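## Task

Make the calendar read 26 on the face that shows the month name (the face toward the robot), with both digit cubes the right way up and resting flat in their tray. The robot must then release everything and pull away, since a result that holds only while the robot supports it does not count. The robot must not tip over or finish leaning, or the task fails.

## Robot and tools

ROBOT. A wheeled cart with two driven wheels (it cannot slide sideways), a pan/tilt head carrying head_camera, and two small 5-joint arms (left_arm, right_arm), each with a one-jaw gripper and a camera on the wrist (left_wrist_camera, right_wrist_camera). The cart is 0.53 m wide and spans x = -0.35 to 0.07 m. Arm pan axes sit at x = -0.060, y = +0.155 (left) and -0.155 m (right); each shoulder is 0.89 m high and 0.03 m out from its pan axis. Link lengths: upper arm 0.116, forearm 0.135, hand 0.162 m. A fixed-jaw tip reaches at most about 0.44 m horizontally from its pan axis and never below about 0.55 m above the floor.

FRAMES. Base frame: origin on the floor between the drive wheels, x forward, y left, z up. left_hand and right_hand in results are the fixed-jaw tips in this frame, in metres; a held object lies on the swinging-jaw side. Hand axes: z along the fingers, y from swinging jaw toward fixed jaw. base_odometry is relative to where the base started the scene, counts wheel rotation only (slip looks like motion), heading in radians, -3.142 to 3.142, positive to the left.

execute_actions. Argument actions: a list holding one action, or empty to just observe. An action may contain base, joints, or both; they start together. base holds exactly one key: translate_m (metres, -1.4 to 1.4, a relative drive along current heading, + forward) or rotate_rad (radians, -3.2 to 3.2, a relative turn in place, + counterclockwise seen from above). Base moves count from the base position in the scene's most recent state report. joints is a mapping from joint name to an absolute target angle in radians; each arm is named separately (left_arm_... and right_arm_...), plus head_pan_rad and head_tilt_rad. Ranges: head_pan -3.2..3.2 (0 ahead, + left); head_tilt -0.76..1.45 (0 level, + down); shoulder_pan -1.919..1.919; shoulder_lift -1.745..1.745; elbow_flex -1.69..1.58; wrist_flex -1.658..1.658; wrist_roll -2.743..2.841; gripper 0..1.919. Unknown keys or out-of-range numbers make the whole call rejected with no motion. Joints you omit may keep pushing toward earlier targets. An action lasts at most 15 s. Optional cameras: list of names or ["all"]; null/omitted gives all, [] gives none.

Joint conventions. Pan: 0 points the left arm left and the right arm right; + rotates clockwise from above; straight ahead is +1.571 (left) and -1.571 (right). Bend: with lift, elbow, wrist flex all 0 the upper arm is near vertical (tilted 0.24 rad outward) and forearm and fingers are horizontal; + bends downward; the sum of the three equals finger angle below horizontal (1.571 = pointing down, only reachable with forearm no more than 0.08 rad above level). Roll: -1.522 jaws close across the arm plane, fixed jaw on left looking outward; 1.619 same but fixed jaw on right; 0.049 jaws close within the plane, fixed jaw below (level fingers) or inward (fingers down). Gripper opening at tips: 0 → 0.003 m, 0.3 → 0.026, 0.6 → 0.049, 1 → 0.076, 1.919 → 0.106. With level fingers the hand body bulges about 0.08 m on the side away from the fixed jaw's right-hand setting, so keep the fixed jaw on the left when working above furniture. Stowed: pan -1.75 (left) / 1.75 (right), lift 0.05, elbow 1.35, wrist_flex -1.55, roll -1.52. Stow in two steps (wrists first, then the rest); leaving stow, avoid moving wrists first.

Other tools. wait(seconds 0..10): no new command, returns state and images. zoom_image(camera, region [x0,y0,x1,y1] in pixels of that camera's latest full 644x476 image, at most 504x504). read_manual(section "licences"): licence texts only. finished_scene(scene 1 or 2): ends that scene irreversibly and reports success; the state must be final and stable.

RESULTS. joint_positions, left_hand, right_hand, base_odometry, a Motor temperatures line (per arm, joints in joint_positions order), a pictures line naming image order, and statuses. done = reached target (for base: wheels turned the commanded amount). off_target = stopped short and may still push; for an empty free arm that means an obstacle, a load/sag, or a tripped motor; for a gripper it means it is gripping. time_out = gave up and holds still. "joint command not followed" with a cause, and not_followed per joint = the self-collision check blocked that arm (gripper still moves); the blocked targets may be retried later. on_its_own lists uncommanded motion. MOTOR HOT warns from 55 °C; OVER-TEMPERATURE FAULT at 70 °C stops the arm, and affected keys show limit_stop_at_motor_heat (resend). Any stop skips the rest of that reply's motion calls. Camera calibration (K, distortion, T_world_to_cam in base frame) is given; expect small errors, larger for wrist cameras.

CAUTIONS. Loaded joints sag toward gravity; compensate by the last observed sag. Hand positions can be a few cm off. A joint stuck more than about 0.3 rad from target for ~2 s trips to 20 % torque; reset by waiting until still, then targeting 0.2 rad the opposite way (or 0.04 past a range end, or the end itself for a jaw). Grip by targeting slightly under the contact angle (up to 0.2 rad under). Payload about 0.4 kg at full reach, 0.7 kg near the body, 1 kg with both hands close in. Never let the arms collide or press on each other. Pushing or pulling objects, especially pulling from the front, can topple the robot. Turning needs a free 0.44 m radius; turning or reversing near a desk can snag and tip the cart. Avoid drops, slips, slams and hard pushes. The simulation keeps running while you think, holding your last command; fewer robot seconds is better.

Each tool is called after ">>>" as name(argument=value, ...), one argument or row to a line, values as JSON.

## Session

>>> execute_actions(
  actions=[
    {"joints":{"head_tilt_rad":0.6}},
  ],
)

Scene clock: 1.20 s.
Motor temperatures (°C, as the motors report them): left_arm=[29 25 28 27 25] | right_arm=[28 25 27 27 28]
base_odometry: x=+0.000 y=+0.000 heading=+0.000 (m, m, rad; odometry frame)
base_status: not commanded
joint_positions: head_pan_rad=+0.025 head_tilt_rad=+0.594 left_arm_shoulder_pan_rad=-1.758 left_arm_shoulder_lift_rad=+0.049 left_arm_elbow_flex_rad=+1.310 left_arm_wrist_flex_rad=-1.594 left_arm_wrist_roll_rad=-1.545 left_arm_gripper_rad=+1.920 right_arm_shoulder_pan_rad=+1.784 right_arm_shoulder_lift_rad=+0.057 right_arm_elbow_flex_rad=+1.297 right_arm_wrist_flex_rad=-1.505 right_arm_wrist_roll_rad=-1.495 right_arm_gripper_rad=+1.920
joint_status: all done
left_hand: x=-0.3075 y=+0.1001 z=+0.9115 quat_wxyz=(-0.082, -0.618, -0.051, +0.781) (m; base frame)
right_hand: x=-0.3134 y=-0.1081 z=+0.8980 quat_wxyz=(-0.091, +0.649, -0.061, -0.753) (m; base frame)
pictures: head_camera, left_wrist_camera, right_wrist_camera
camera_calibration (this result's frames):
head_camera: T_world_to_cam=[[0.0397027, -0.998951, -0.0228069, 0.0232634], [-0.553623, -0.00299075, -0.832762, 0.975118], [0.83182, 0.0456893, -0.553162, 0.667583], [0, 0, 0, 1]] pos_world=[-0.0163841, -0.00434601, 1.18185]
Images, in order (width x height): head_camera 644x476, left_wrist_camera 644x476, right_wrist_camera 644x476.

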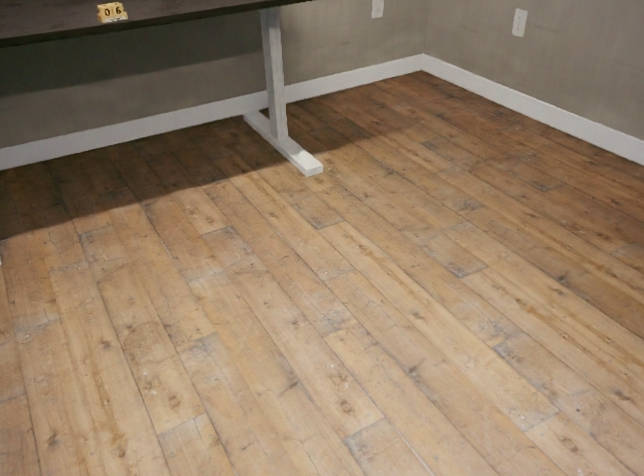

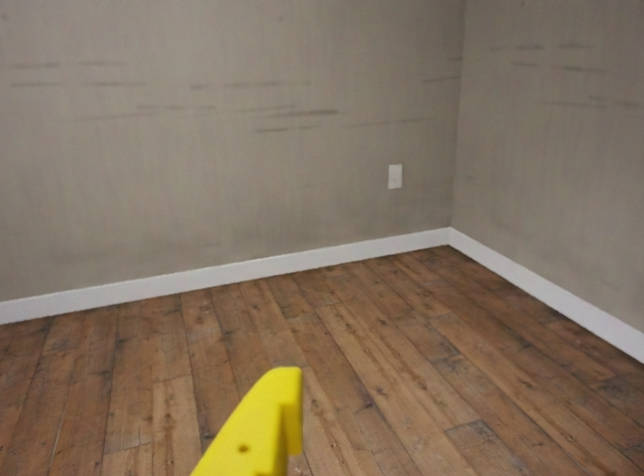

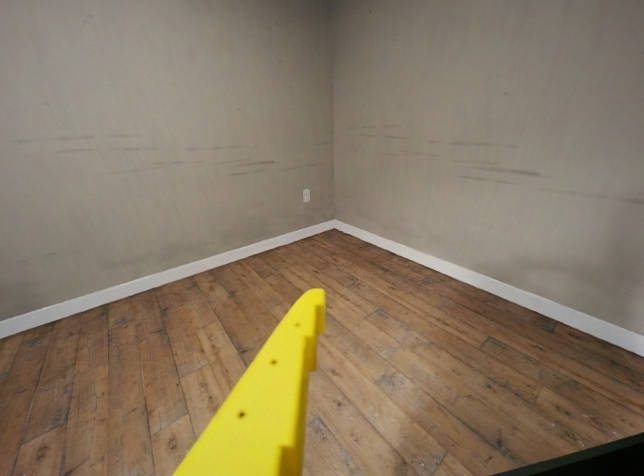

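>>> execute_actions(
  actions=[
    {"base":{"rotate_rad":0.37},"joints":{"head_tilt_rad":0.45,"right_arm_shoulder_pan_rad":-1.0,"right_arm_shoulder_lift_rad":-0.3,"right_arm_elbow_flex_rad":0.3}},
  ],
  cameras=[],
)

>>> execute_actions(
  actions=[
    {"base":{"translate_m":1.2},"joints":{"right_arm_wrist_flex_rad":1.3,"right_arm_wrist_roll_rad":0.05}},
  ],
  cameras=[],
)

>>> execute_actions(
  actions=[
    {"base":{"rotate_rad":0.165}},
  ],
  cameras=["head_camera"],
)

Scene clock: 15.80 s.
Motor temperatures (°C, as the motors report them): left_arm=[29 25 28 27 25] | right_arm=[28 25 27 27 28]
base_odometry: x=-0.001 y=+0.000 heading=+0.369 (m, m, rad; odometry frame)
base_status: done
joint_positions: head_pan_rad=+0.025 head_tilt_rad=+0.464 left_arm_shoulder_pan_rad=-1.758 left_arm_shoulder_lift_rad=+0.049 left_arm_elbow_flex_rad=+1.310 left_arm_wrist_flex_rad=-1.594 left_arm_wrist_roll_rad=-1.545 left_arm_gripper_rad=+1.920 right_arm_shoulder_pan_rad=-0.988 right_arm_shoulder_lift_rad=-0.266 right_arm_elbow_flex_rad=+0.340 right_arm_wrist_flex_rad=-1.505 right_arm_wrist_roll_rad=-1.495 right_arm_gripper_rad=+1.920
joint_status: all done
left_hand: x=-0.3075 y=+0.1001 z=+0.9115 quat_wxyz=(-0.082, -0.618, -0.051, +0.781) (m; base frame)
right_hand: x=+0.0993 y=-0.2507 z=+1.1640 quat_wxyz=(+0.952, +0.019, +0.067, -0.299) (m; base frame)
pictures: none
No camera images: the call's "cameras" was empty. Leave "cameras" out to get every camera's image.

Scene clock: 22.63 s.
Motor temperatures (°C, as the motors report them): left_arm=[29 25 28 27 25] | right_arm=[28 25 27 27 28]
base_odometry: x=+1.119 y=+0.433 heading=+0.366 (m, m, rad; odometry frame)
base_status: done
joint_positions: head_pan_rad=+0.025 head_tilt_rad=+0.463 left_arm_shoulder_pan_rad=-1.758 left_arm_shoulder_lift_rad=+0.049 left_arm_elbow_flex_rad=+1.310 left_arm_wrist_flex_rad=-1.594 left_arm_wrist_roll_rad=-1.545 left_arm_gripper_rad=+1.920 right_arm_shoulder_pan_rad=-0.990 right_arm_shoulder_lift_rad=-0.269 right_arm_elbow_flex_rad=+0.338 right_arm_wrist_flex_rad=+1.293 right_arm_wrist_roll_rad=+0.039 right_arm_gripper_rad=+1.920
joint_status: all done
left_hand: x=-0.3075 y=+0.1001 z=+0.9115 quat_wxyz=(-0.082, -0.618, -0.051, +0.781) (m; base frame)
right_hand: x=+0.0969 y=-0.2584 z=+0.8471 quat_wxyz=(+0.050, -0.468, +0.878, -0.091) (m; base frame)
pictures: none
No camera images: the call's "cameras" was empty. Leave "cameras" out to get every camera's image.

Scene clock: 23.53 s.
Motor temperatures (°C, as the motors report them): left_arm=[29 25 28 27 25] | right_arm=[28 25 27 27 28]
base_odometry: x=+1.119 y=+0.433 heading=+0.531 (m, m, rad; odometry frame)
base_status: done
joint_positions: head_pan_rad=+0.025 head_tilt_rad=+0.463 left_arm_shoulder_pan_rad=-1.758 left_arm_shoulder_lift_rad=+0.049 left_arm_elbow_flex_rad=+1.310 left_arm_wrist_flex_rad=-1.594 left_arm_wrist_roll_rad=-1.545 left_arm_gripper_rad=+1.920 right_arm_shoulder_pan_rad=-0.990 right_arm_shoulder_lift_rad=-0.269 right_arm_elbow_flex_rad=+0.338 right_arm_wrist_flex_rad=+1.293 right_arm_wrist_roll_rad=+0.039 right_arm_gripper_rad=+1.920
joint_status: not commanded
left_hand: x=-0.3075 y=+0.1001 z=+0.9115 quat_wxyz=(-0.082, -0.618, -0.051, +0.781) (m; base frame)
right_hand: x=+0.0969 y=-0.2584 z=+0.8471 quat_wxyz=(+0.050, -0.468, +0.878, -0.091) (m; base frame)
pictures: head_camera
camera_calibration (this result's frames):
head_camera: T_world_to_cam=[[0.0425488, -0.99888, -0.0206776, 0.0209464], [-0.440363, -0.000172305, -0.89782, 1.05532], [0.896811, 0.0473068, -0.439877, 0.540247], [0, 0, 0, 1]] pos_world=[-0.0206655, -0.00445255, 1.18557]
Images, in order (width x height): head_camera 644x476.

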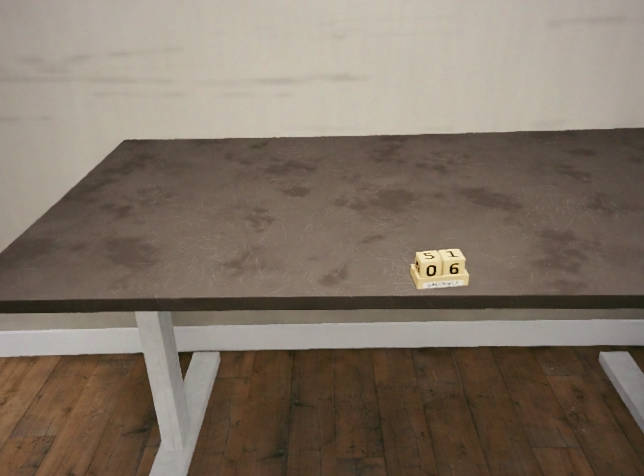

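>>> execute_actions(
  actions=[
    {"base":{"translate_m":0.4},"joints":{"head_tilt_rad":0.8,"right_arm_elbow_flex_rad":0.0}},
  ],
  cameras=["head_camera"],
)

>>> zoom_image(
  camera="head_camera",
  region=[380,140,620,340],
)

Scene clock: 31.33 s.
Motor temperatures (°C, as the motors report them): left_arm=[29 25 28 27 25] | right_arm=[28 25 27 27 28]
base_odometry: x=+1.464 y=+0.637 heading=+0.533 (m, m, rad; odometry frame)
base_status: done
joint_positions: head_pan_rad=+0.025 head_tilt_rad=+0.795 left_arm_shoulder_pan_rad=-1.758 left_arm_shoulder_lift_rad=+0.049 left_arm_elbow_flex_rad=+1.310 left_arm_wrist_flex_rad=-1.594 left_arm_wrist_roll_rad=-1.545 left_arm_gripper_rad=+1.920 right_arm_shoulder_pan_rad=-0.990 right_arm_shoulder_lift_rad=-0.269 right_arm_elbow_flex_rad=+0.042 right_arm_wrist_flex_rad=+1.294 right_arm_wrist_roll_rad=+0.039 right_arm_gripper_rad=+1.920
joint_status: all done
left_hand: x=-0.3075 y=+0.1001 z=+0.9115 quat_wxyz=(-0.082, -0.618, -0.051, +0.781) (m; base frame)
right_hand: x=+0.1306 y=-0.2805 z=+0.9008 quat_wxyz=(+0.119, -0.456, +0.855, -0.218) (m; base frame)
pictures: head_camera
camera_calibration (this result's frames):
head_camera: T_world_to_cam=[[0.0348593, -0.999072, -0.0253075, 0.025914], [-0.708493, -0.00684484, -0.705685, 0.821574], [0.704857, 0.0425299, -0.708074, 0.83992], [0, 0, 0, 1]] pos_world=[-0.0108468, -0.00420821, 1.17515]
Images, in order (width x height): head_camera 644x476.

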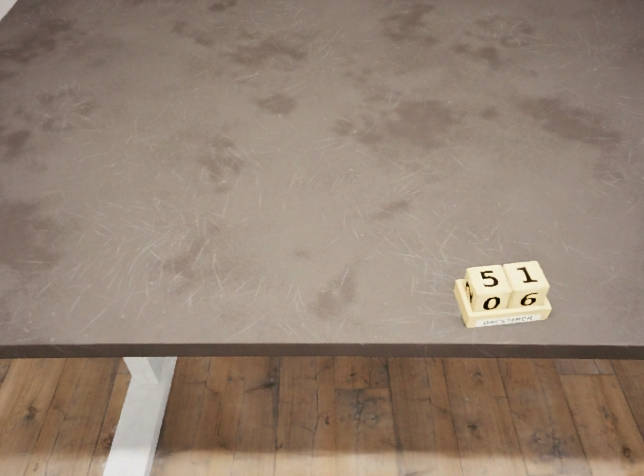

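Region (380, 140, 620, 340) of head_camera's 644x476 image, scaled by 2.100.

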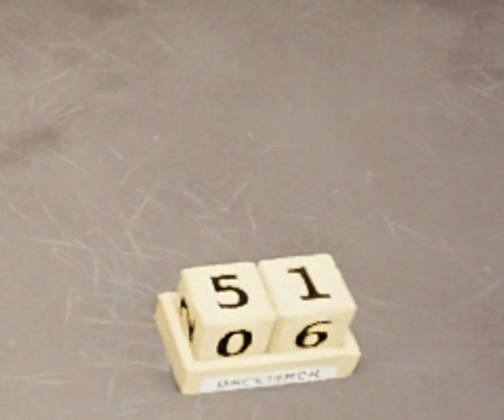

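>>> execute_actions(
  actions=[
    {"base":{"translate_m":0.15},"joints":{"head_tilt_rad":1.05,"head_pan_rad":-0.4,"right_arm_shoulder_pan_rad":-1.69,"right_arm_shoulder_lift_rad":0.2,"right_arm_elbow_flex_rad":-0.3,"right_arm_wrist_flex_rad":1.6,"right_arm_gripper_rad":0.75}},
  ],
  cameras=["head_camera","right_wrist_camera"],
)

Scene clock: 49.10 s.
Motor temperatures (°C, as the motors report them): left_arm=[29 25 28 27 25] | right_arm=[28 25 27 27 28]
base_odometry: x=+1.593 y=+0.713 heading=+0.533 (m, m, rad; odometry frame)
base_status: done
joint_positions: head_pan_rad=-0.390 head_tilt_rad=+1.045 left_arm_shoulder_pan_rad=-1.758 left_arm_shoulder_lift_rad=+0.049 left_arm_elbow_flex_rad=+1.310 left_arm_wrist_flex_rad=-1.594 left_arm_wrist_roll_rad=-1.545 left_arm_gripper_rad=+1.920 right_arm_shoulder_pan_rad=-1.679 right_arm_shoulder_lift_rad=+0.211 right_arm_elbow_flex_rad=-0.261 right_arm_wrist_flex_rad=+1.594 right_arm_wrist_roll_rad=+0.039 right_arm_gripper_rad=+0.759
joint_status: all done
left_hand: x=-0.3075 y=+0.1001 z=+0.9115 quat_wxyz=(-0.082, -0.618, -0.051, +0.781) (m; base frame)
right_hand: x=+0.1511 y=-0.1325 z=+0.8494 quat_wxyz=(+0.010, -0.741, +0.672, -0.009) (m; base frame)
pictures: head_camera, right_wrist_camera
camera_calibration (this result's frames):
head_camera: T_world_to_cam=[[-0.376919, -0.925853, -0.0269944, 0.00850202], [-0.792405, 0.337409, -0.508182, 0.590304], [0.47961, -0.170153, -0.860827, 1.00515], [0, 0, 0, 1]] pos_world=[-0.0111155, -0.0202727, 1.16547]
right_wrist_camera: T_world_to_cam=[[0.997503, 0.0702829, -0.00692181, -0.138093], [0.0628962, -0.839515, 0.539684, -0.559884], [0.0321195, -0.538771, -0.841839, 0.708125], [0, 0, 0, 1]] pos_world=[0.150218, -0.0788077, 0.897332]
Images, in order (width x height): head_camera 644x476, right_wrist_camera 644x476.

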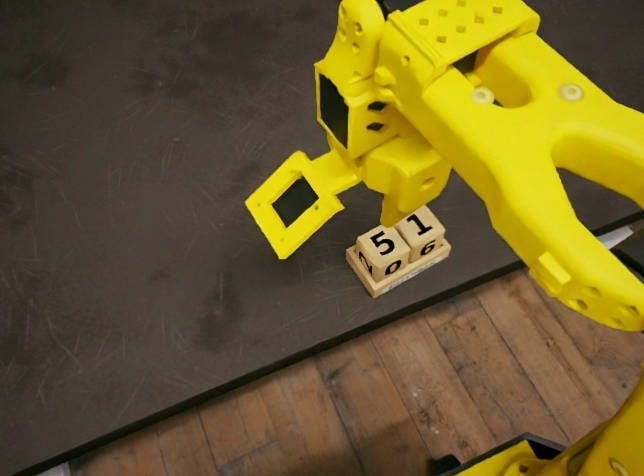

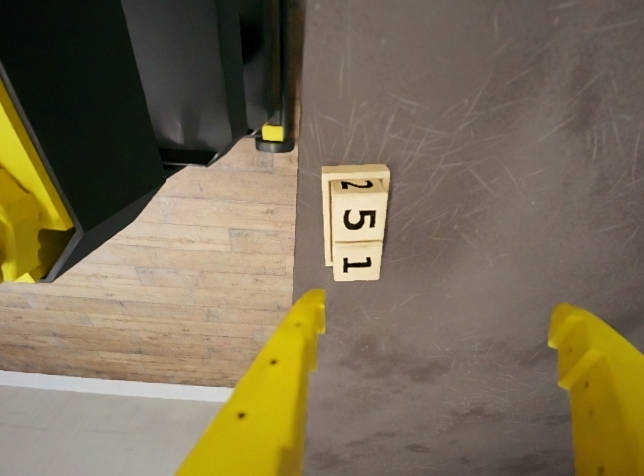

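>>> zoom_image(
  camera="right_wrist_camera",
  region=[300,150,420,290],
)

>>> zoom_image(
  camera="head_camera",
  region=[330,200,460,310],
)

Region (300, 150, 420, 290) of right_wrist_camera's 644x476 image, scaled by 3.600; it fills the left 432 columns of this view, and the rest is white.

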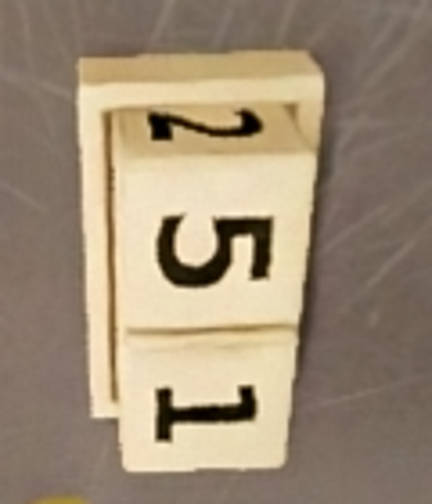

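Region (330, 200, 460, 310) of head_camera's 644x476 image, scaled by 3.877; it fills the top 426 rows of this view, and the rest is white.

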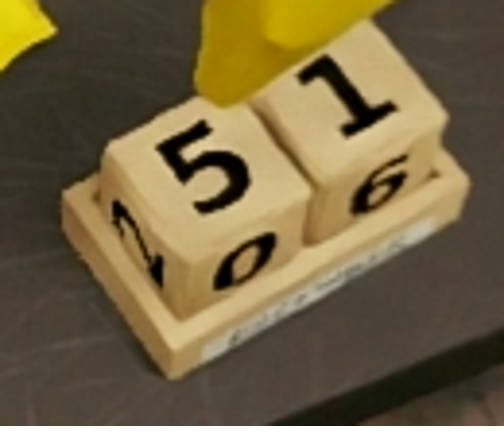

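>>> execute_actions(
  actions=[
    {"joints":{"right_arm_shoulder_pan_rad":-1.555,"right_arm_shoulder_lift_rad":0.32,"right_arm_elbow_flex_rad":0.03,"right_arm_wrist_flex_rad":1.18,"right_arm_wrist_roll_rad":0.17}},
  ],
  cameras=["head_camera","right_wrist_camera"],
)

Scene clock: 70.07 s.
Motor temperatures (°C, as the motors report them): left_arm=[29 25 28 27 25] | right_arm=[28 25 27 27 28]
base_odometry: x=+1.593 y=+0.713 heading=+0.533 (m, m, rad; odometry frame)
base_status: not commanded
joint_positions: head_pan_rad=-0.390 head_tilt_rad=+1.045 left_arm_shoulder_pan_rad=-1.758 left_arm_shoulder_lift_rad=+0.049 left_arm_elbow_flex_rad=+1.310 left_arm_wrist_flex_rad=-1.594 left_arm_wrist_roll_rad=-1.545 left_arm_gripper_rad=+1.920 right_arm_shoulder_pan_rad=-1.567 right_arm_shoulder_lift_rad=+0.333 right_arm_elbow_flex_rad=+0.032 right_arm_wrist_flex_rad=+1.187 right_arm_wrist_roll_rad=+0.160 right_arm_gripper_rad=+0.759
joint_status: all done
left_hand: x=-0.3075 y=+0.1001 z=+0.9115 quat_wxyz=(-0.082, -0.618, -0.051, +0.781) (m; base frame)
right_hand: x=+0.1568 y=-0.1572 z=+0.7874 quat_wxyz=(+0.006, -0.744, +0.668, -0.007) (m; base frame)
pictures: head_camera, right_wrist_camera
camera_calibration (this result's frames):
head_camera: T_world_to_cam=[[-0.376919, -0.925853, -0.0269944, 0.00850202], [-0.792405, 0.337408, -0.508182, 0.590305], [0.47961, -0.170153, -0.860826, 1.00515], [0, 0, 0, 1]] pos_world=[-0.0111155, -0.0202727, 1.16547]
right_wrist_camera: T_world_to_cam=[[0.996736, 0.0793937, -0.0146405, -0.134828], [0.0746408, -0.837144, 0.541865, -0.550699], [0.0307645, -0.541189, -0.840338, 0.641068], [0, 0, 0, 1]] pos_world=[0.15577, -0.103371, 0.835144]
Images, in order (width x height): head_camera 644x476, right_wrist_camera 644x476.

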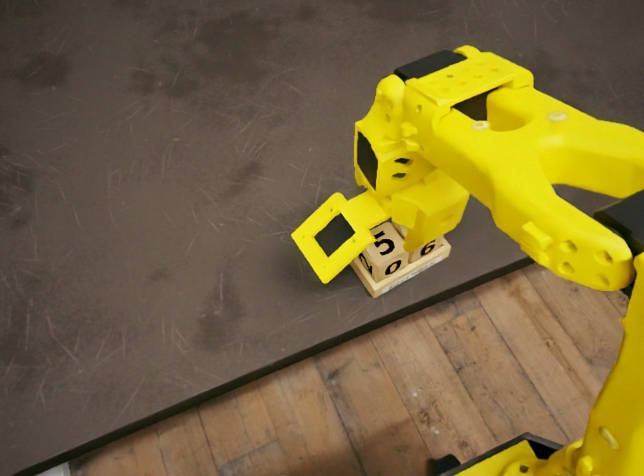

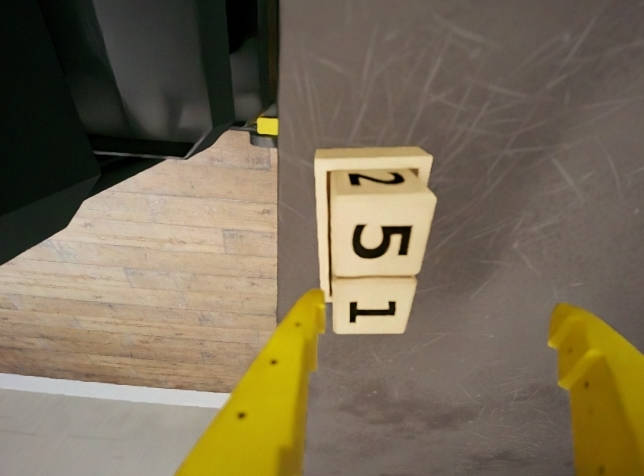

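>>> execute_actions(
  actions=[
    {"joints":{"right_arm_shoulder_pan_rad":-1.595,"right_arm_shoulder_lift_rad":0.445,"right_arm_elbow_flex_rad":0.125,"right_arm_wrist_flex_rad":0.975}},
  ],
  cameras=["head_camera","right_wrist_camera"],
)

Scene clock: 76.70 s.
Motor temperatures (°C, as the motors report them): left_arm=[29 25 28 27 25] | right_arm=[28 25 27 27 28]
base_odometry: x=+1.593 y=+0.713 heading=+0.533 (m, m, rad; odometry frame)
base_status: not commanded
joint_positions: head_pan_rad=-0.390 head_tilt_rad=+1.045 left_arm_shoulder_pan_rad=-1.758 left_arm_shoulder_lift_rad=+0.049 left_arm_elbow_flex_rad=+1.310 left_arm_wrist_flex_rad=-1.594 left_arm_wrist_roll_rad=-1.545 left_arm_gripper_rad=+1.920 right_arm_shoulder_pan_rad=-1.582 right_arm_shoulder_lift_rad=+0.457 right_arm_elbow_flex_rad=+0.125 right_arm_wrist_flex_rad=+0.983 right_arm_wrist_roll_rad=+0.160 right_arm_gripper_rad=+0.759
joint_status: all done
left_hand: x=-0.3075 y=+0.1001 z=+0.9115 quat_wxyz=(-0.082, -0.618, -0.051, +0.781) (m; base frame)
right_hand: x=+0.1538 y=-0.1539 z=+0.7523 quat_wxyz=(+0.002, -0.749, +0.663, -0.002) (m; base frame)
pictures: head_camera, right_wrist_camera
camera_calibration (this result's frames):
head_camera: T_world_to_cam=[[-0.376919, -0.925853, -0.0269944, 0.00850202], [-0.792406, 0.337409, -0.508182, 0.590304], [0.47961, -0.170153, -0.860827, 1.00515], [0, 0, 0, 1]] pos_world=[-0.0111155, -0.0202727, 1.16547]
right_wrist_camera: T_world_to_cam=[[0.995104, 0.0946702, -0.0283947, -0.119664], [0.0949459, -0.835818, 0.540734, -0.530754], [0.0274587, -0.540783, -0.840714, 0.614278], [0, 0, 0, 1]] pos_world=[0.152604, -0.100094, 0.800031]
Images, in order (width x height): head_camera 644x476, right_wrist_camera 644x476.

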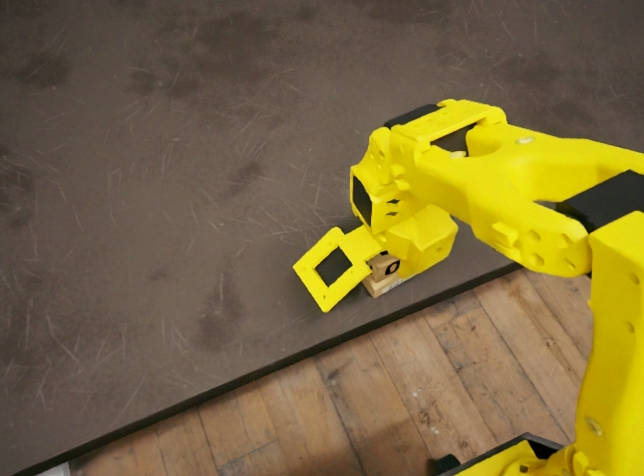

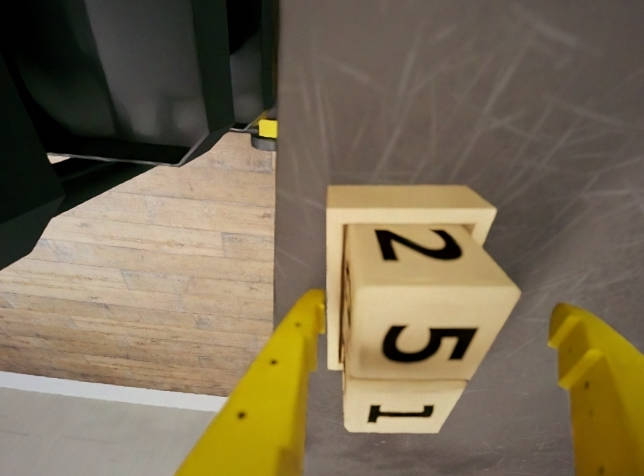

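>>> execute_actions(
  actions=[
    {"joints":{"right_arm_gripper_rad":0.27}},
  ],
  cameras=["right_wrist_camera"],
)

>>> execute_actions(
  actions=[
    {"joints":{"right_arm_shoulder_lift_rad":0.27,"right_arm_elbow_flex_rad":-0.03,"right_arm_wrist_flex_rad":1.25}},
  ],
  cameras=["head_camera","right_wrist_camera"],
)

Scene clock: 83.67 s.
Motor temperatures (°C, as the motors report them): left_arm=[29 25 28 27 25] | right_arm=[28 25 27 27 28]
base_odometry: x=+1.593 y=+0.713 heading=+0.533 (m, m, rad; odometry frame)
base_status: not commanded
joint_positions: head_pan_rad=-0.390 head_tilt_rad=+1.045 left_arm_shoulder_pan_rad=-1.758 left_arm_shoulder_lift_rad=+0.049 left_arm_elbow_flex_rad=+1.310 left_arm_wrist_flex_rad=-1.594 left_arm_wrist_roll_rad=-1.545 left_arm_gripper_rad=+1.920 right_arm_shoulder_pan_rad=-1.583 right_arm_shoulder_lift_rad=+0.457 right_arm_elbow_flex_rad=+0.125 right_arm_wrist_flex_rad=+0.982 right_arm_wrist_roll_rad=+0.160 right_arm_gripper_rad=+0.391
joint_status: right_arm_gripper_rad off_target (ended at +0.391, target +0.270)
left_hand: x=-0.3075 y=+0.1001 z=+0.9115 quat_wxyz=(-0.082, -0.618, -0.051, +0.781) (m; base frame)
right_hand: x=+0.1541 y=-0.1536 z=+0.7523 quat_wxyz=(+0.002, -0.750, +0.662, -0.003) (m; base frame)
pictures: right_wrist_camera
camera_calibration (this result's frames):
right_wrist_camera: T_world_to_cam=[[0.995, 0.0961971, -0.0268666, -0.120838], [0.0953984, -0.835682, 0.540865, -0.530642], [0.0295777, -0.540724, -0.84068, 0.614099], [0, 0, 0, 1]] pos_world=[0.152693, -0.0997657, 0.80002]
Images, in order (width x height): right_wrist_camera 644x476.

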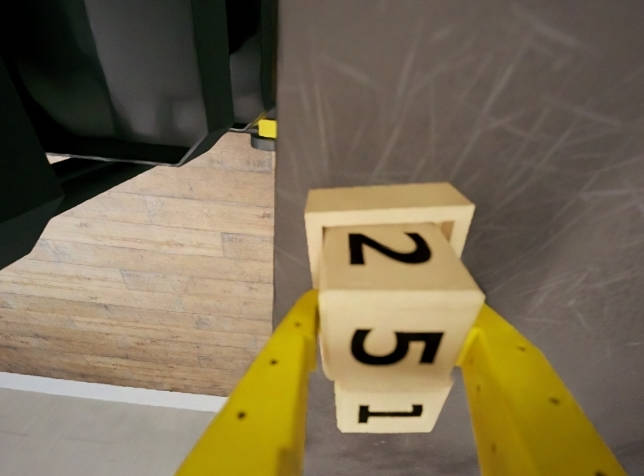

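Scene clock: 84.63 s.
Motor temperatures (°C, as the motors report them): left_arm=[29 25 28 27 25] | right_arm=[28 25 27 27 28]
base_odometry: x=+1.593 y=+0.713 heading=+0.533 (m, m, rad; odometry frame)
base_status: not commanded
joint_positions: head_pan_rad=-0.390 head_tilt_rad=+1.045 left_arm_shoulder_pan_rad=-1.758 left_arm_shoulder_lift_rad=+0.049 left_arm_elbow_flex_rad=+1.310 left_arm_wrist_flex_rad=-1.594 left_arm_wrist_roll_rad=-1.545 left_arm_gripper_rad=+1.920 right_arm_shoulder_pan_rad=-1.583 right_arm_shoulder_lift_rad=+0.323 right_arm_elbow_flex_rad=+0.008 right_arm_wrist_flex_rad=+1.244 right_arm_wrist_roll_rad=+0.160 right_arm_gripper_rad=+0.391
joint_status: all done
left_hand: x=-0.3075 y=+0.1001 z=+0.9115 quat_wxyz=(-0.082, -0.618, -0.051, +0.781) (m; base frame)
right_hand: x=+0.1533 y=-0.1536 z=+0.7923 quat_wxyz=(-0.002, -0.750, +0.662, +0.002) (m; base frame)
pictures: head_camera, right_wrist_camera
camera_calibration (this result's frames):
head_camera: T_world_to_cam=[[-0.376922, -0.925852, -0.0269944, 0.00850189], [-0.792405, 0.337411, -0.508182, 0.590304], [0.479609, -0.170154, -0.860827, 1.00515], [0, 0, 0, 1]] pos_world=[-0.0111156, -0.0202728, 1.16547]
right_wrist_camera: T_world_to_cam=[[0.994595, 0.096192, -0.0390888, -0.109269], [0.102029, -0.835598, 0.539784, -0.55237], [0.0192604, -0.540854, -0.840896, 0.649492], [0, 0, 0, 1]] pos_world=[0.152526, -0.0997678, 0.840045]
Images, in order (width x height): head_camera 644x476, right_wrist_camera 644x476.

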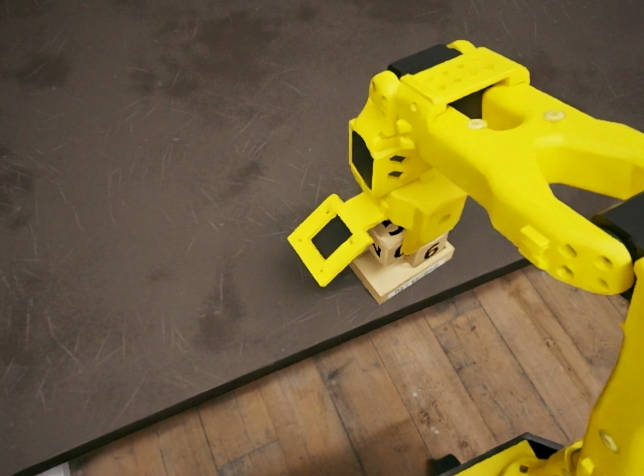

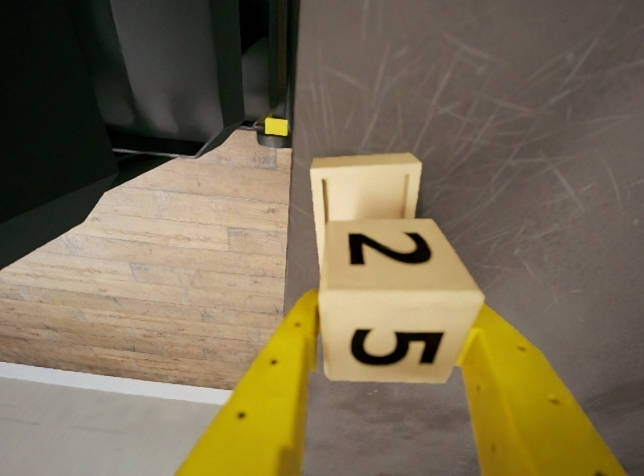

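>>> execute_actions(
  actions=[
    {"base":{"translate_m":0.03},"joints":{"right_arm_shoulder_pan_rad":-1.915,"right_arm_wrist_roll_rad":0.04,"head_pan_rad":-0.2}},
  ],
  cameras=[],
)

>>> execute_actions(
  actions=[
    {"joints":{"right_arm_shoulder_lift_rad":0.465,"right_arm_elbow_flex_rad":0.135,"right_arm_wrist_flex_rad":0.95}},
  ],
  cameras=["head_camera","right_wrist_camera"],
)

>>> execute_actions(
  actions=[
    {"joints":{"right_arm_gripper_rad":0.7}},
  ],
  cameras=["right_wrist_camera"],
)

>>> execute_actions(
  actions=[
    {"joints":{"right_arm_shoulder_lift_rad":0.3,"right_arm_elbow_flex_rad":-0.03,"right_arm_wrist_flex_rad":1.22}},
  ],
  cameras=[],
)

>>> execute_actions(
  actions=[
    {"joints":{"right_arm_wrist_roll_rad":-1.53}},
  ],
  cameras=["head_camera","right_wrist_camera"],
)

Scene clock: 99.20 s.
Motor temperatures (°C, as the motors report them): left_arm=[29 25 28 27 25] | right_arm=[28 25 27 27 28]
base_odometry: x=+1.619 y=+0.729 heading=+0.532 (m, m, rad; odometry frame)
base_status: done
joint_positions: head_pan_rad=-0.210 head_tilt_rad=+1.045 left_arm_shoulder_pan_rad=-1.758 left_arm_shoulder_lift_rad=+0.049 left_arm_elbow_flex_rad=+1.310 left_arm_wrist_flex_rad=-1.594 left_arm_wrist_roll_rad=-1.545 left_arm_gripper_rad=+1.920 right_arm_shoulder_pan_rad=-1.875 right_arm_shoulder_lift_rad=+0.323 right_arm_elbow_flex_rad=+0.008 right_arm_wrist_flex_rad=+1.244 right_arm_wrist_roll_rad=+0.051 right_arm_gripper_rad=+0.391
joint_status: right_arm_shoulder_pan_rad off_target (ended at -1.875, target -1.915); the others done
joint sent to its limit — the command would take right_arm_shoulder_pan_rad past its lower limit, so that joint was sent only as far as its limit.
left_hand: x=-0.3075 y=+0.1001 z=+0.9115 quat_wxyz=(-0.082, -0.618, -0.051, +0.781) (m; base frame)
right_hand: x=+0.1436 y=-0.0915 z=+0.7923 quat_wxyz=(-0.002, -0.807, +0.591, +0.001) (m; base frame)
pictures: none
No camera images: the call's "cameras" was empty. Leave "cameras" out to get every camera's image.

Scene clock: 100.17 s.
Motor temperatures (°C, as the motors report them): left_arm=[29 25 28 27 25] | right_arm=[28 25 27 27 28]
base_odometry: x=+1.619 y=+0.729 heading=+0.532 (m, m, rad; odometry frame)
base_status: not commanded
joint_positions: head_pan_rad=-0.210 head_tilt_rad=+1.045 left_arm_shoulder_pan_rad=-1.758 left_arm_shoulder_lift_rad=+0.049 left_arm_elbow_flex_rad=+1.310 left_arm_wrist_flex_rad=-1.594 left_arm_wrist_roll_rad=-1.545 left_arm_gripper_rad=+1.920 right_arm_shoulder_pan_rad=-1.875 right_arm_shoulder_lift_rad=+0.480 right_arm_elbow_flex_rad=+0.136 right_arm_wrist_flex_rad=+0.957 right_arm_wrist_roll_rad=+0.051 right_arm_gripper_rad=+0.391
joint_status: all done
left_hand: x=-0.3075 y=+0.1001 z=+0.9115 quat_wxyz=(-0.082, -0.618, -0.051, +0.781) (m; base frame)
right_hand: x=+0.1425 y=-0.0919 z=+0.7467 quat_wxyz=(-0.001, -0.807, +0.591, +0.001) (m; base frame)
pictures: head_camera, right_wrist_camera
camera_calibration (this result's frames):
head_camera: T_world_to_cam=[[-0.20504, -0.978381, -0.0269945, 0.0165805], [-0.840036, 0.190067, -0.508148, 0.588026], [0.502293, -0.081514, -0.860847, 1.00624], [0, 0, 0, 1]] pos_world=[-0.00806482, -0.0135195, 1.16547]
right_wrist_camera: T_world_to_cam=[[0.960723, 0.275159, -0.03604, -0.0872412], [0.250367, -0.803401, 0.540243, -0.49365], [0.119698, -0.528047, -0.840737, 0.631506], [0, 0, 0, 1]] pos_world=[0.131818, -0.0391288, 0.794478]
Images, in order (width x height): head_camera 644x476, right_wrist_camera 644x476.

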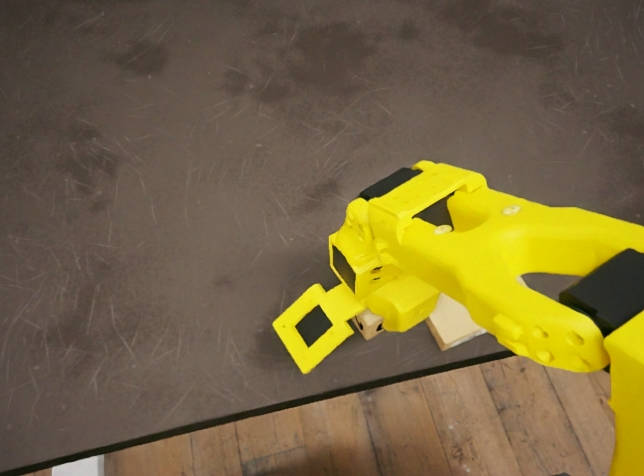

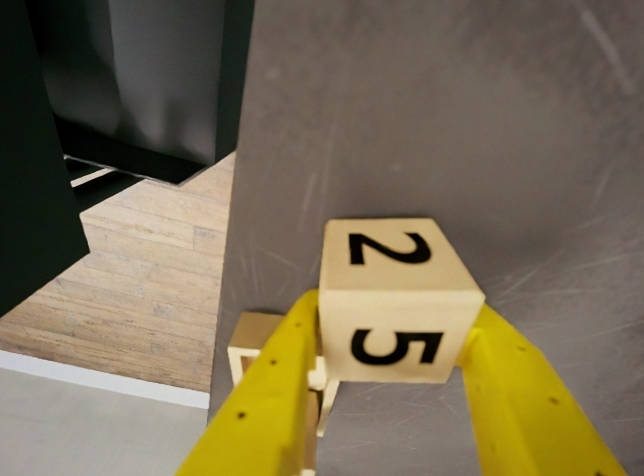

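Scene clock: 100.90 s.
Motor temperatures (°C, as the motors report them): left_arm=[29 25 28 27 25] | right_arm=[28 25 27 27 28]
base_odometry: x=+1.619 y=+0.729 heading=+0.532 (m, m, rad; odometry frame)
base_status: not commanded
joint_positions: head_pan_rad=-0.210 head_tilt_rad=+1.045 left_arm_shoulder_pan_rad=-1.758 left_arm_shoulder_lift_rad=+0.049 left_arm_elbow_flex_rad=+1.310 left_arm_wrist_flex_rad=-1.594 left_arm_wrist_roll_rad=-1.545 left_arm_gripper_rad=+1.920 right_arm_shoulder_pan_rad=-1.875 right_arm_shoulder_lift_rad=+0.480 right_arm_elbow_flex_rad=+0.136 right_arm_wrist_flex_rad=+0.957 right_arm_wrist_roll_rad=+0.051 right_arm_gripper_rad=+0.690
joint_status: all done
left_hand: x=-0.3075 y=+0.1001 z=+0.9115 quat_wxyz=(-0.082, -0.618, -0.051, +0.781) (m; base frame)
right_hand: x=+0.1425 y=-0.0919 z=+0.7467 quat_wxyz=(-0.001, -0.807, +0.591, +0.001) (m; base frame)
pictures: right_wrist_camera
camera_calibration (this result's frames):
right_wrist_camera: T_world_to_cam=[[0.960723, 0.275159, -0.03604, -0.0872412], [0.250367, -0.803401, 0.540243, -0.49365], [0.119698, -0.528047, -0.840737, 0.631506], [0, 0, 0, 1]] pos_world=[0.131818, -0.0391288, 0.794478]
Images, in order (width x height): right_wrist_camera 644x476.

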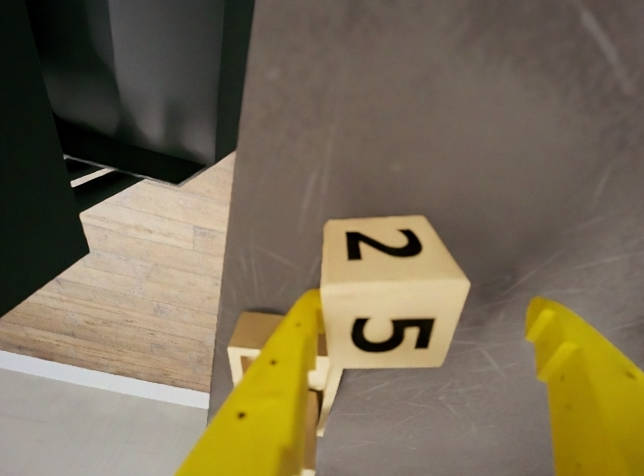

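Scene clock: 101.87 s.
Motor temperatures (°C, as the motors report them): left_arm=[29 25 28 27 25] | right_arm=[28 25 27 27 28]
base_odometry: x=+1.619 y=+0.729 heading=+0.532 (m, m, rad; odometry frame)
base_status: not commanded
joint_positions: head_pan_rad=-0.210 head_tilt_rad=+1.045 left_arm_shoulder_pan_rad=-1.758 left_arm_shoulder_lift_rad=+0.049 left_arm_elbow_flex_rad=+1.310 left_arm_wrist_flex_rad=-1.594 left_arm_wrist_roll_rad=-1.545 left_arm_gripper_rad=+1.920 right_arm_shoulder_pan_rad=-1.875 right_arm_shoulder_lift_rad=+0.350 right_arm_elbow_flex_rad=+0.007 right_arm_wrist_flex_rad=+1.213 right_arm_wrist_roll_rad=+0.051 right_arm_gripper_rad=+0.691
joint_status: all done
left_hand: x=-0.3075 y=+0.1001 z=+0.9115 quat_wxyz=(-0.082, -0.618, -0.051, +0.781) (m; base frame)
right_hand: x=+0.1460 y=-0.0908 z=+0.7874 quat_wxyz=(+0.000, -0.807, +0.591, +0.000) (m; base frame)
pictures: none
No camera images: the call's "cameras" was empty. Leave "cameras" out to get every camera's image.

Scene clock: 103.83 s.
Motor temperatures (°C, as the motors report them): left_arm=[29 25 28 27 25] | right_arm=[28 25 27 27 28]
base_odometry: x=+1.619 y=+0.729 heading=+0.532 (m, m, rad; odometry frame)
base_status: not commanded
joint_positions: head_pan_rad=-0.210 head_tilt_rad=+1.045 left_arm_shoulder_pan_rad=-1.758 left_arm_shoulder_lift_rad=+0.049 left_arm_elbow_flex_rad=+1.310 left_arm_wrist_flex_rad=-1.594 left_arm_wrist_roll_rad=-1.545 left_arm_gripper_rad=+1.920 right_arm_shoulder_pan_rad=-1.875 right_arm_shoulder_lift_rad=+0.350 right_arm_elbow_flex_rad=+0.007 right_arm_wrist_flex_rad=+1.213 right_arm_wrist_roll_rad=-1.520 right_arm_gripper_rad=+0.691
joint_status: all done
left_hand: x=-0.3075 y=+0.1001 z=+0.9115 quat_wxyz=(-0.082, -0.618, -0.051, +0.781) (m; base frame)
right_hand: x=+0.1509 y=-0.0807 z=+0.7874 quat_wxyz=(+0.001, -0.153, +0.988, +0.000) (m; base frame)
pictures: head_camera, right_wrist_camera
camera_calibration (this result's frames):
head_camera: T_world_to_cam=[[-0.205039, -0.978381, -0.0269945, 0.0165805], [-0.840036, 0.190067, -0.508147, 0.588026], [0.502293, -0.0815138, -0.860847, 1.00624], [0, 0, 0, 1]] pos_world=[-0.00806481, -0.0135195, 1.16547]
right_wrist_camera: T_world_to_cam=[[0.275215, -0.960778, -0.0340851, -0.0947591], [-0.80428, -0.24952, 0.539326, -0.304228], [-0.526678, -0.121017, -0.841407, 0.801507], [0, 0, 0, 1]] pos_world=[0.20353, -0.0699576, 0.835242]
Images, in order (width x height): head_camera 644x476, right_wrist_camera 644x476.

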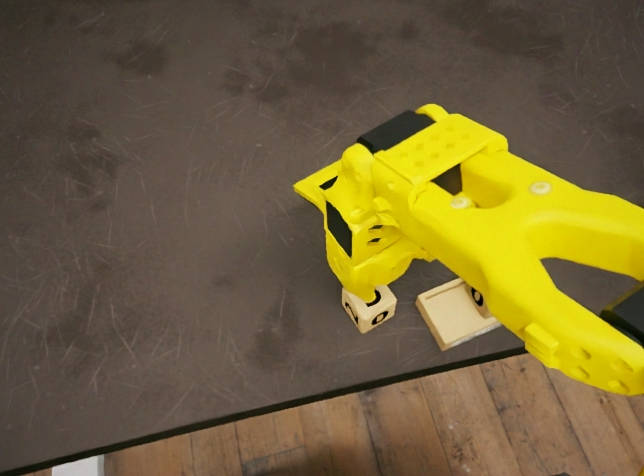

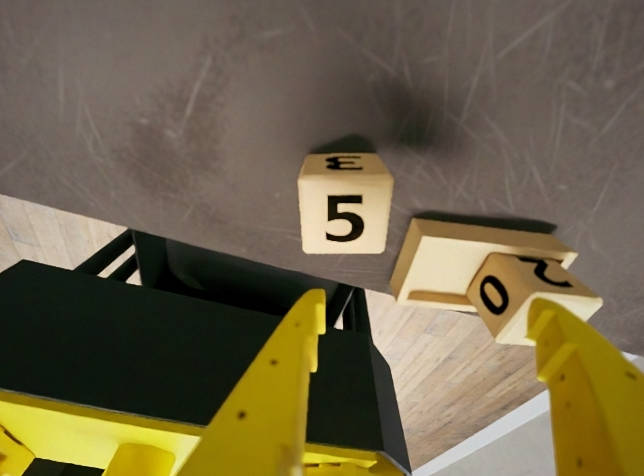

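>>> execute_actions(
  actions=[
    {"base":{"rotate_rad":0.1},"joints":{"right_arm_wrist_roll_rad":-1.63,"right_arm_gripper_rad":0.55}},
  ],
  cameras=["right_wrist_camera"],
)

>>> execute_actions(
  actions=[
    {"joints":{"right_arm_shoulder_lift_rad":0.4,"right_arm_elbow_flex_rad":0.09,"right_arm_wrist_flex_rad":1.06}},
  ],
  cameras=["head_camera","right_wrist_camera"],
)

Scene clock: 112.87 s.
Motor temperatures (°C, as the motors report them): left_arm=[29 25 28 27 25] | right_arm=[28 25 27 27 28]
base_odometry: x=+1.620 y=+0.729 heading=+0.634 (m, m, rad; odometry frame)
base_status: done
joint_positions: head_pan_rad=-0.210 head_tilt_rad=+1.045 left_arm_shoulder_pan_rad=-1.758 left_arm_shoulder_lift_rad=+0.049 left_arm_elbow_flex_rad=+1.310 left_arm_wrist_flex_rad=-1.594 left_arm_wrist_roll_rad=-1.545 left_arm_gripper_rad=+1.920 right_arm_shoulder_pan_rad=-1.875 right_arm_shoulder_lift_rad=+0.350 right_arm_elbow_flex_rad=+0.005 right_arm_wrist_flex_rad=+1.213 right_arm_wrist_roll_rad=-1.620 right_arm_gripper_rad=+0.559
joint_status: all done
left_hand: x=-0.3075 y=+0.1001 z=+0.9115 quat_wxyz=(-0.082, -0.618, -0.051, +0.781) (m; base frame)
right_hand: x=+0.1519 y=-0.0804 z=+0.7876 quat_wxyz=(+0.001, -0.103, +0.995, +0.000) (m; base frame)
pictures: right_wrist_camera
camera_calibration (this result's frames):
right_wrist_camera: T_world_to_cam=[[0.178258, -0.983383, -0.0343836, -0.0815936], [-0.825898, -0.168523, 0.538046, -0.292605], [-0.534899, -0.0675137, -0.842214, 0.808454], [0, 0, 0, 1]] pos_world=[0.205325, -0.0749668, 0.83552]
Images, in order (width x height): right_wrist_camera 644x476.

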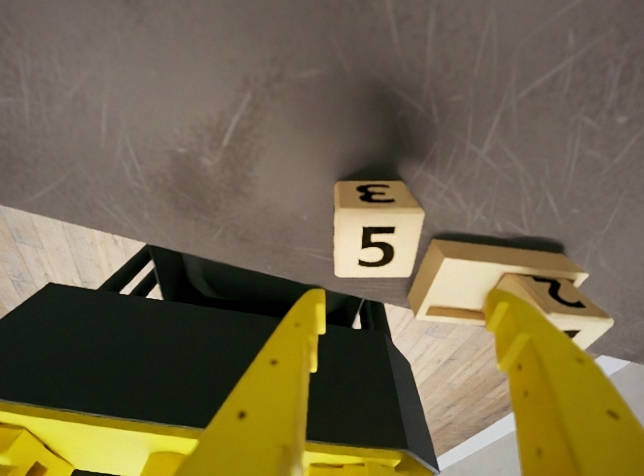

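Scene clock: 113.70 s.
Motor temperatures (°C, as the motors report them): left_arm=[29 25 28 27 25] | right_arm=[28 25 27 27 28]
base_odometry: x=+1.620 y=+0.729 heading=+0.634 (m, m, rad; odometry frame)
base_status: not commanded
joint_positions: head_pan_rad=-0.210 head_tilt_rad=+1.045 left_arm_shoulder_pan_rad=-1.758 left_arm_shoulder_lift_rad=+0.049 left_arm_elbow_flex_rad=+1.310 left_arm_wrist_flex_rad=-1.594 left_arm_wrist_roll_rad=-1.545 left_arm_gripper_rad=+1.920 right_arm_shoulder_pan_rad=-1.875 right_arm_shoulder_lift_rad=+0.414 right_arm_elbow_flex_rad=+0.091 right_arm_wrist_flex_rad=+1.069 right_arm_wrist_roll_rad=-1.620 right_arm_gripper_rad=+0.559
joint_status: all done
left_hand: x=-0.3075 y=+0.1001 z=+0.9115 quat_wxyz=(-0.082, -0.618, -0.051, +0.781) (m; base frame)
right_hand: x=+0.1494 y=-0.0812 z=+0.7645 quat_wxyz=(-0.002, -0.103, +0.995, +0.000) (m; base frame)
pictures: head_camera, right_wrist_camera
camera_calibration (this result's frames):
head_camera: T_world_to_cam=[[-0.204919, -0.978407, -0.0269945, 0.0165862], [-0.84006, 0.189963, -0.508147, 0.588025], [0.502303, -0.0814519, -0.860847, 1.00624], [0, 0, 0, 1]] pos_world=[-0.00806315, -0.0135147, 1.16547]
right_wrist_camera: T_world_to_cam=[[0.178059, -0.983445, -0.0336197, -0.0832797], [-0.822733, -0.16753, 0.54318, -0.286719], [-0.53982, -0.0690582, -0.838943, 0.785677], [0, 0, 0, 1]] pos_world=[0.20306, -0.0756777, 0.812078]
Images, in order (width x height): head_camera 644x476, right_wrist_camera 644x476.

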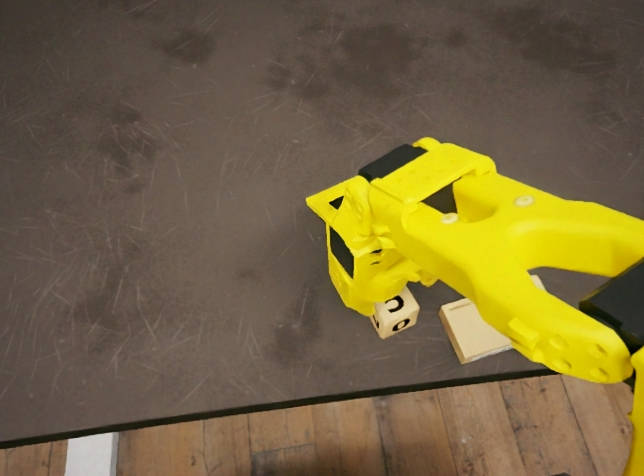

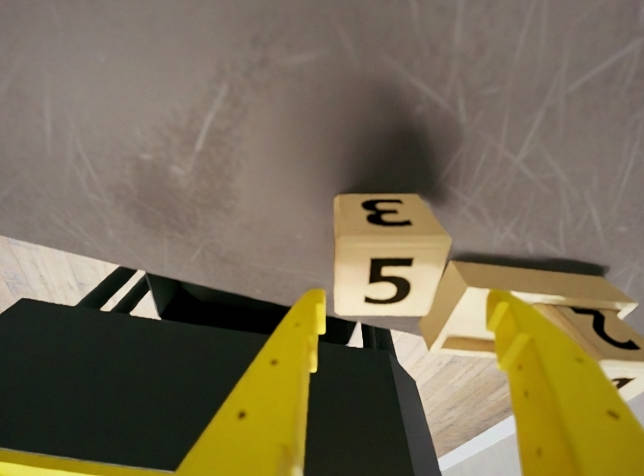

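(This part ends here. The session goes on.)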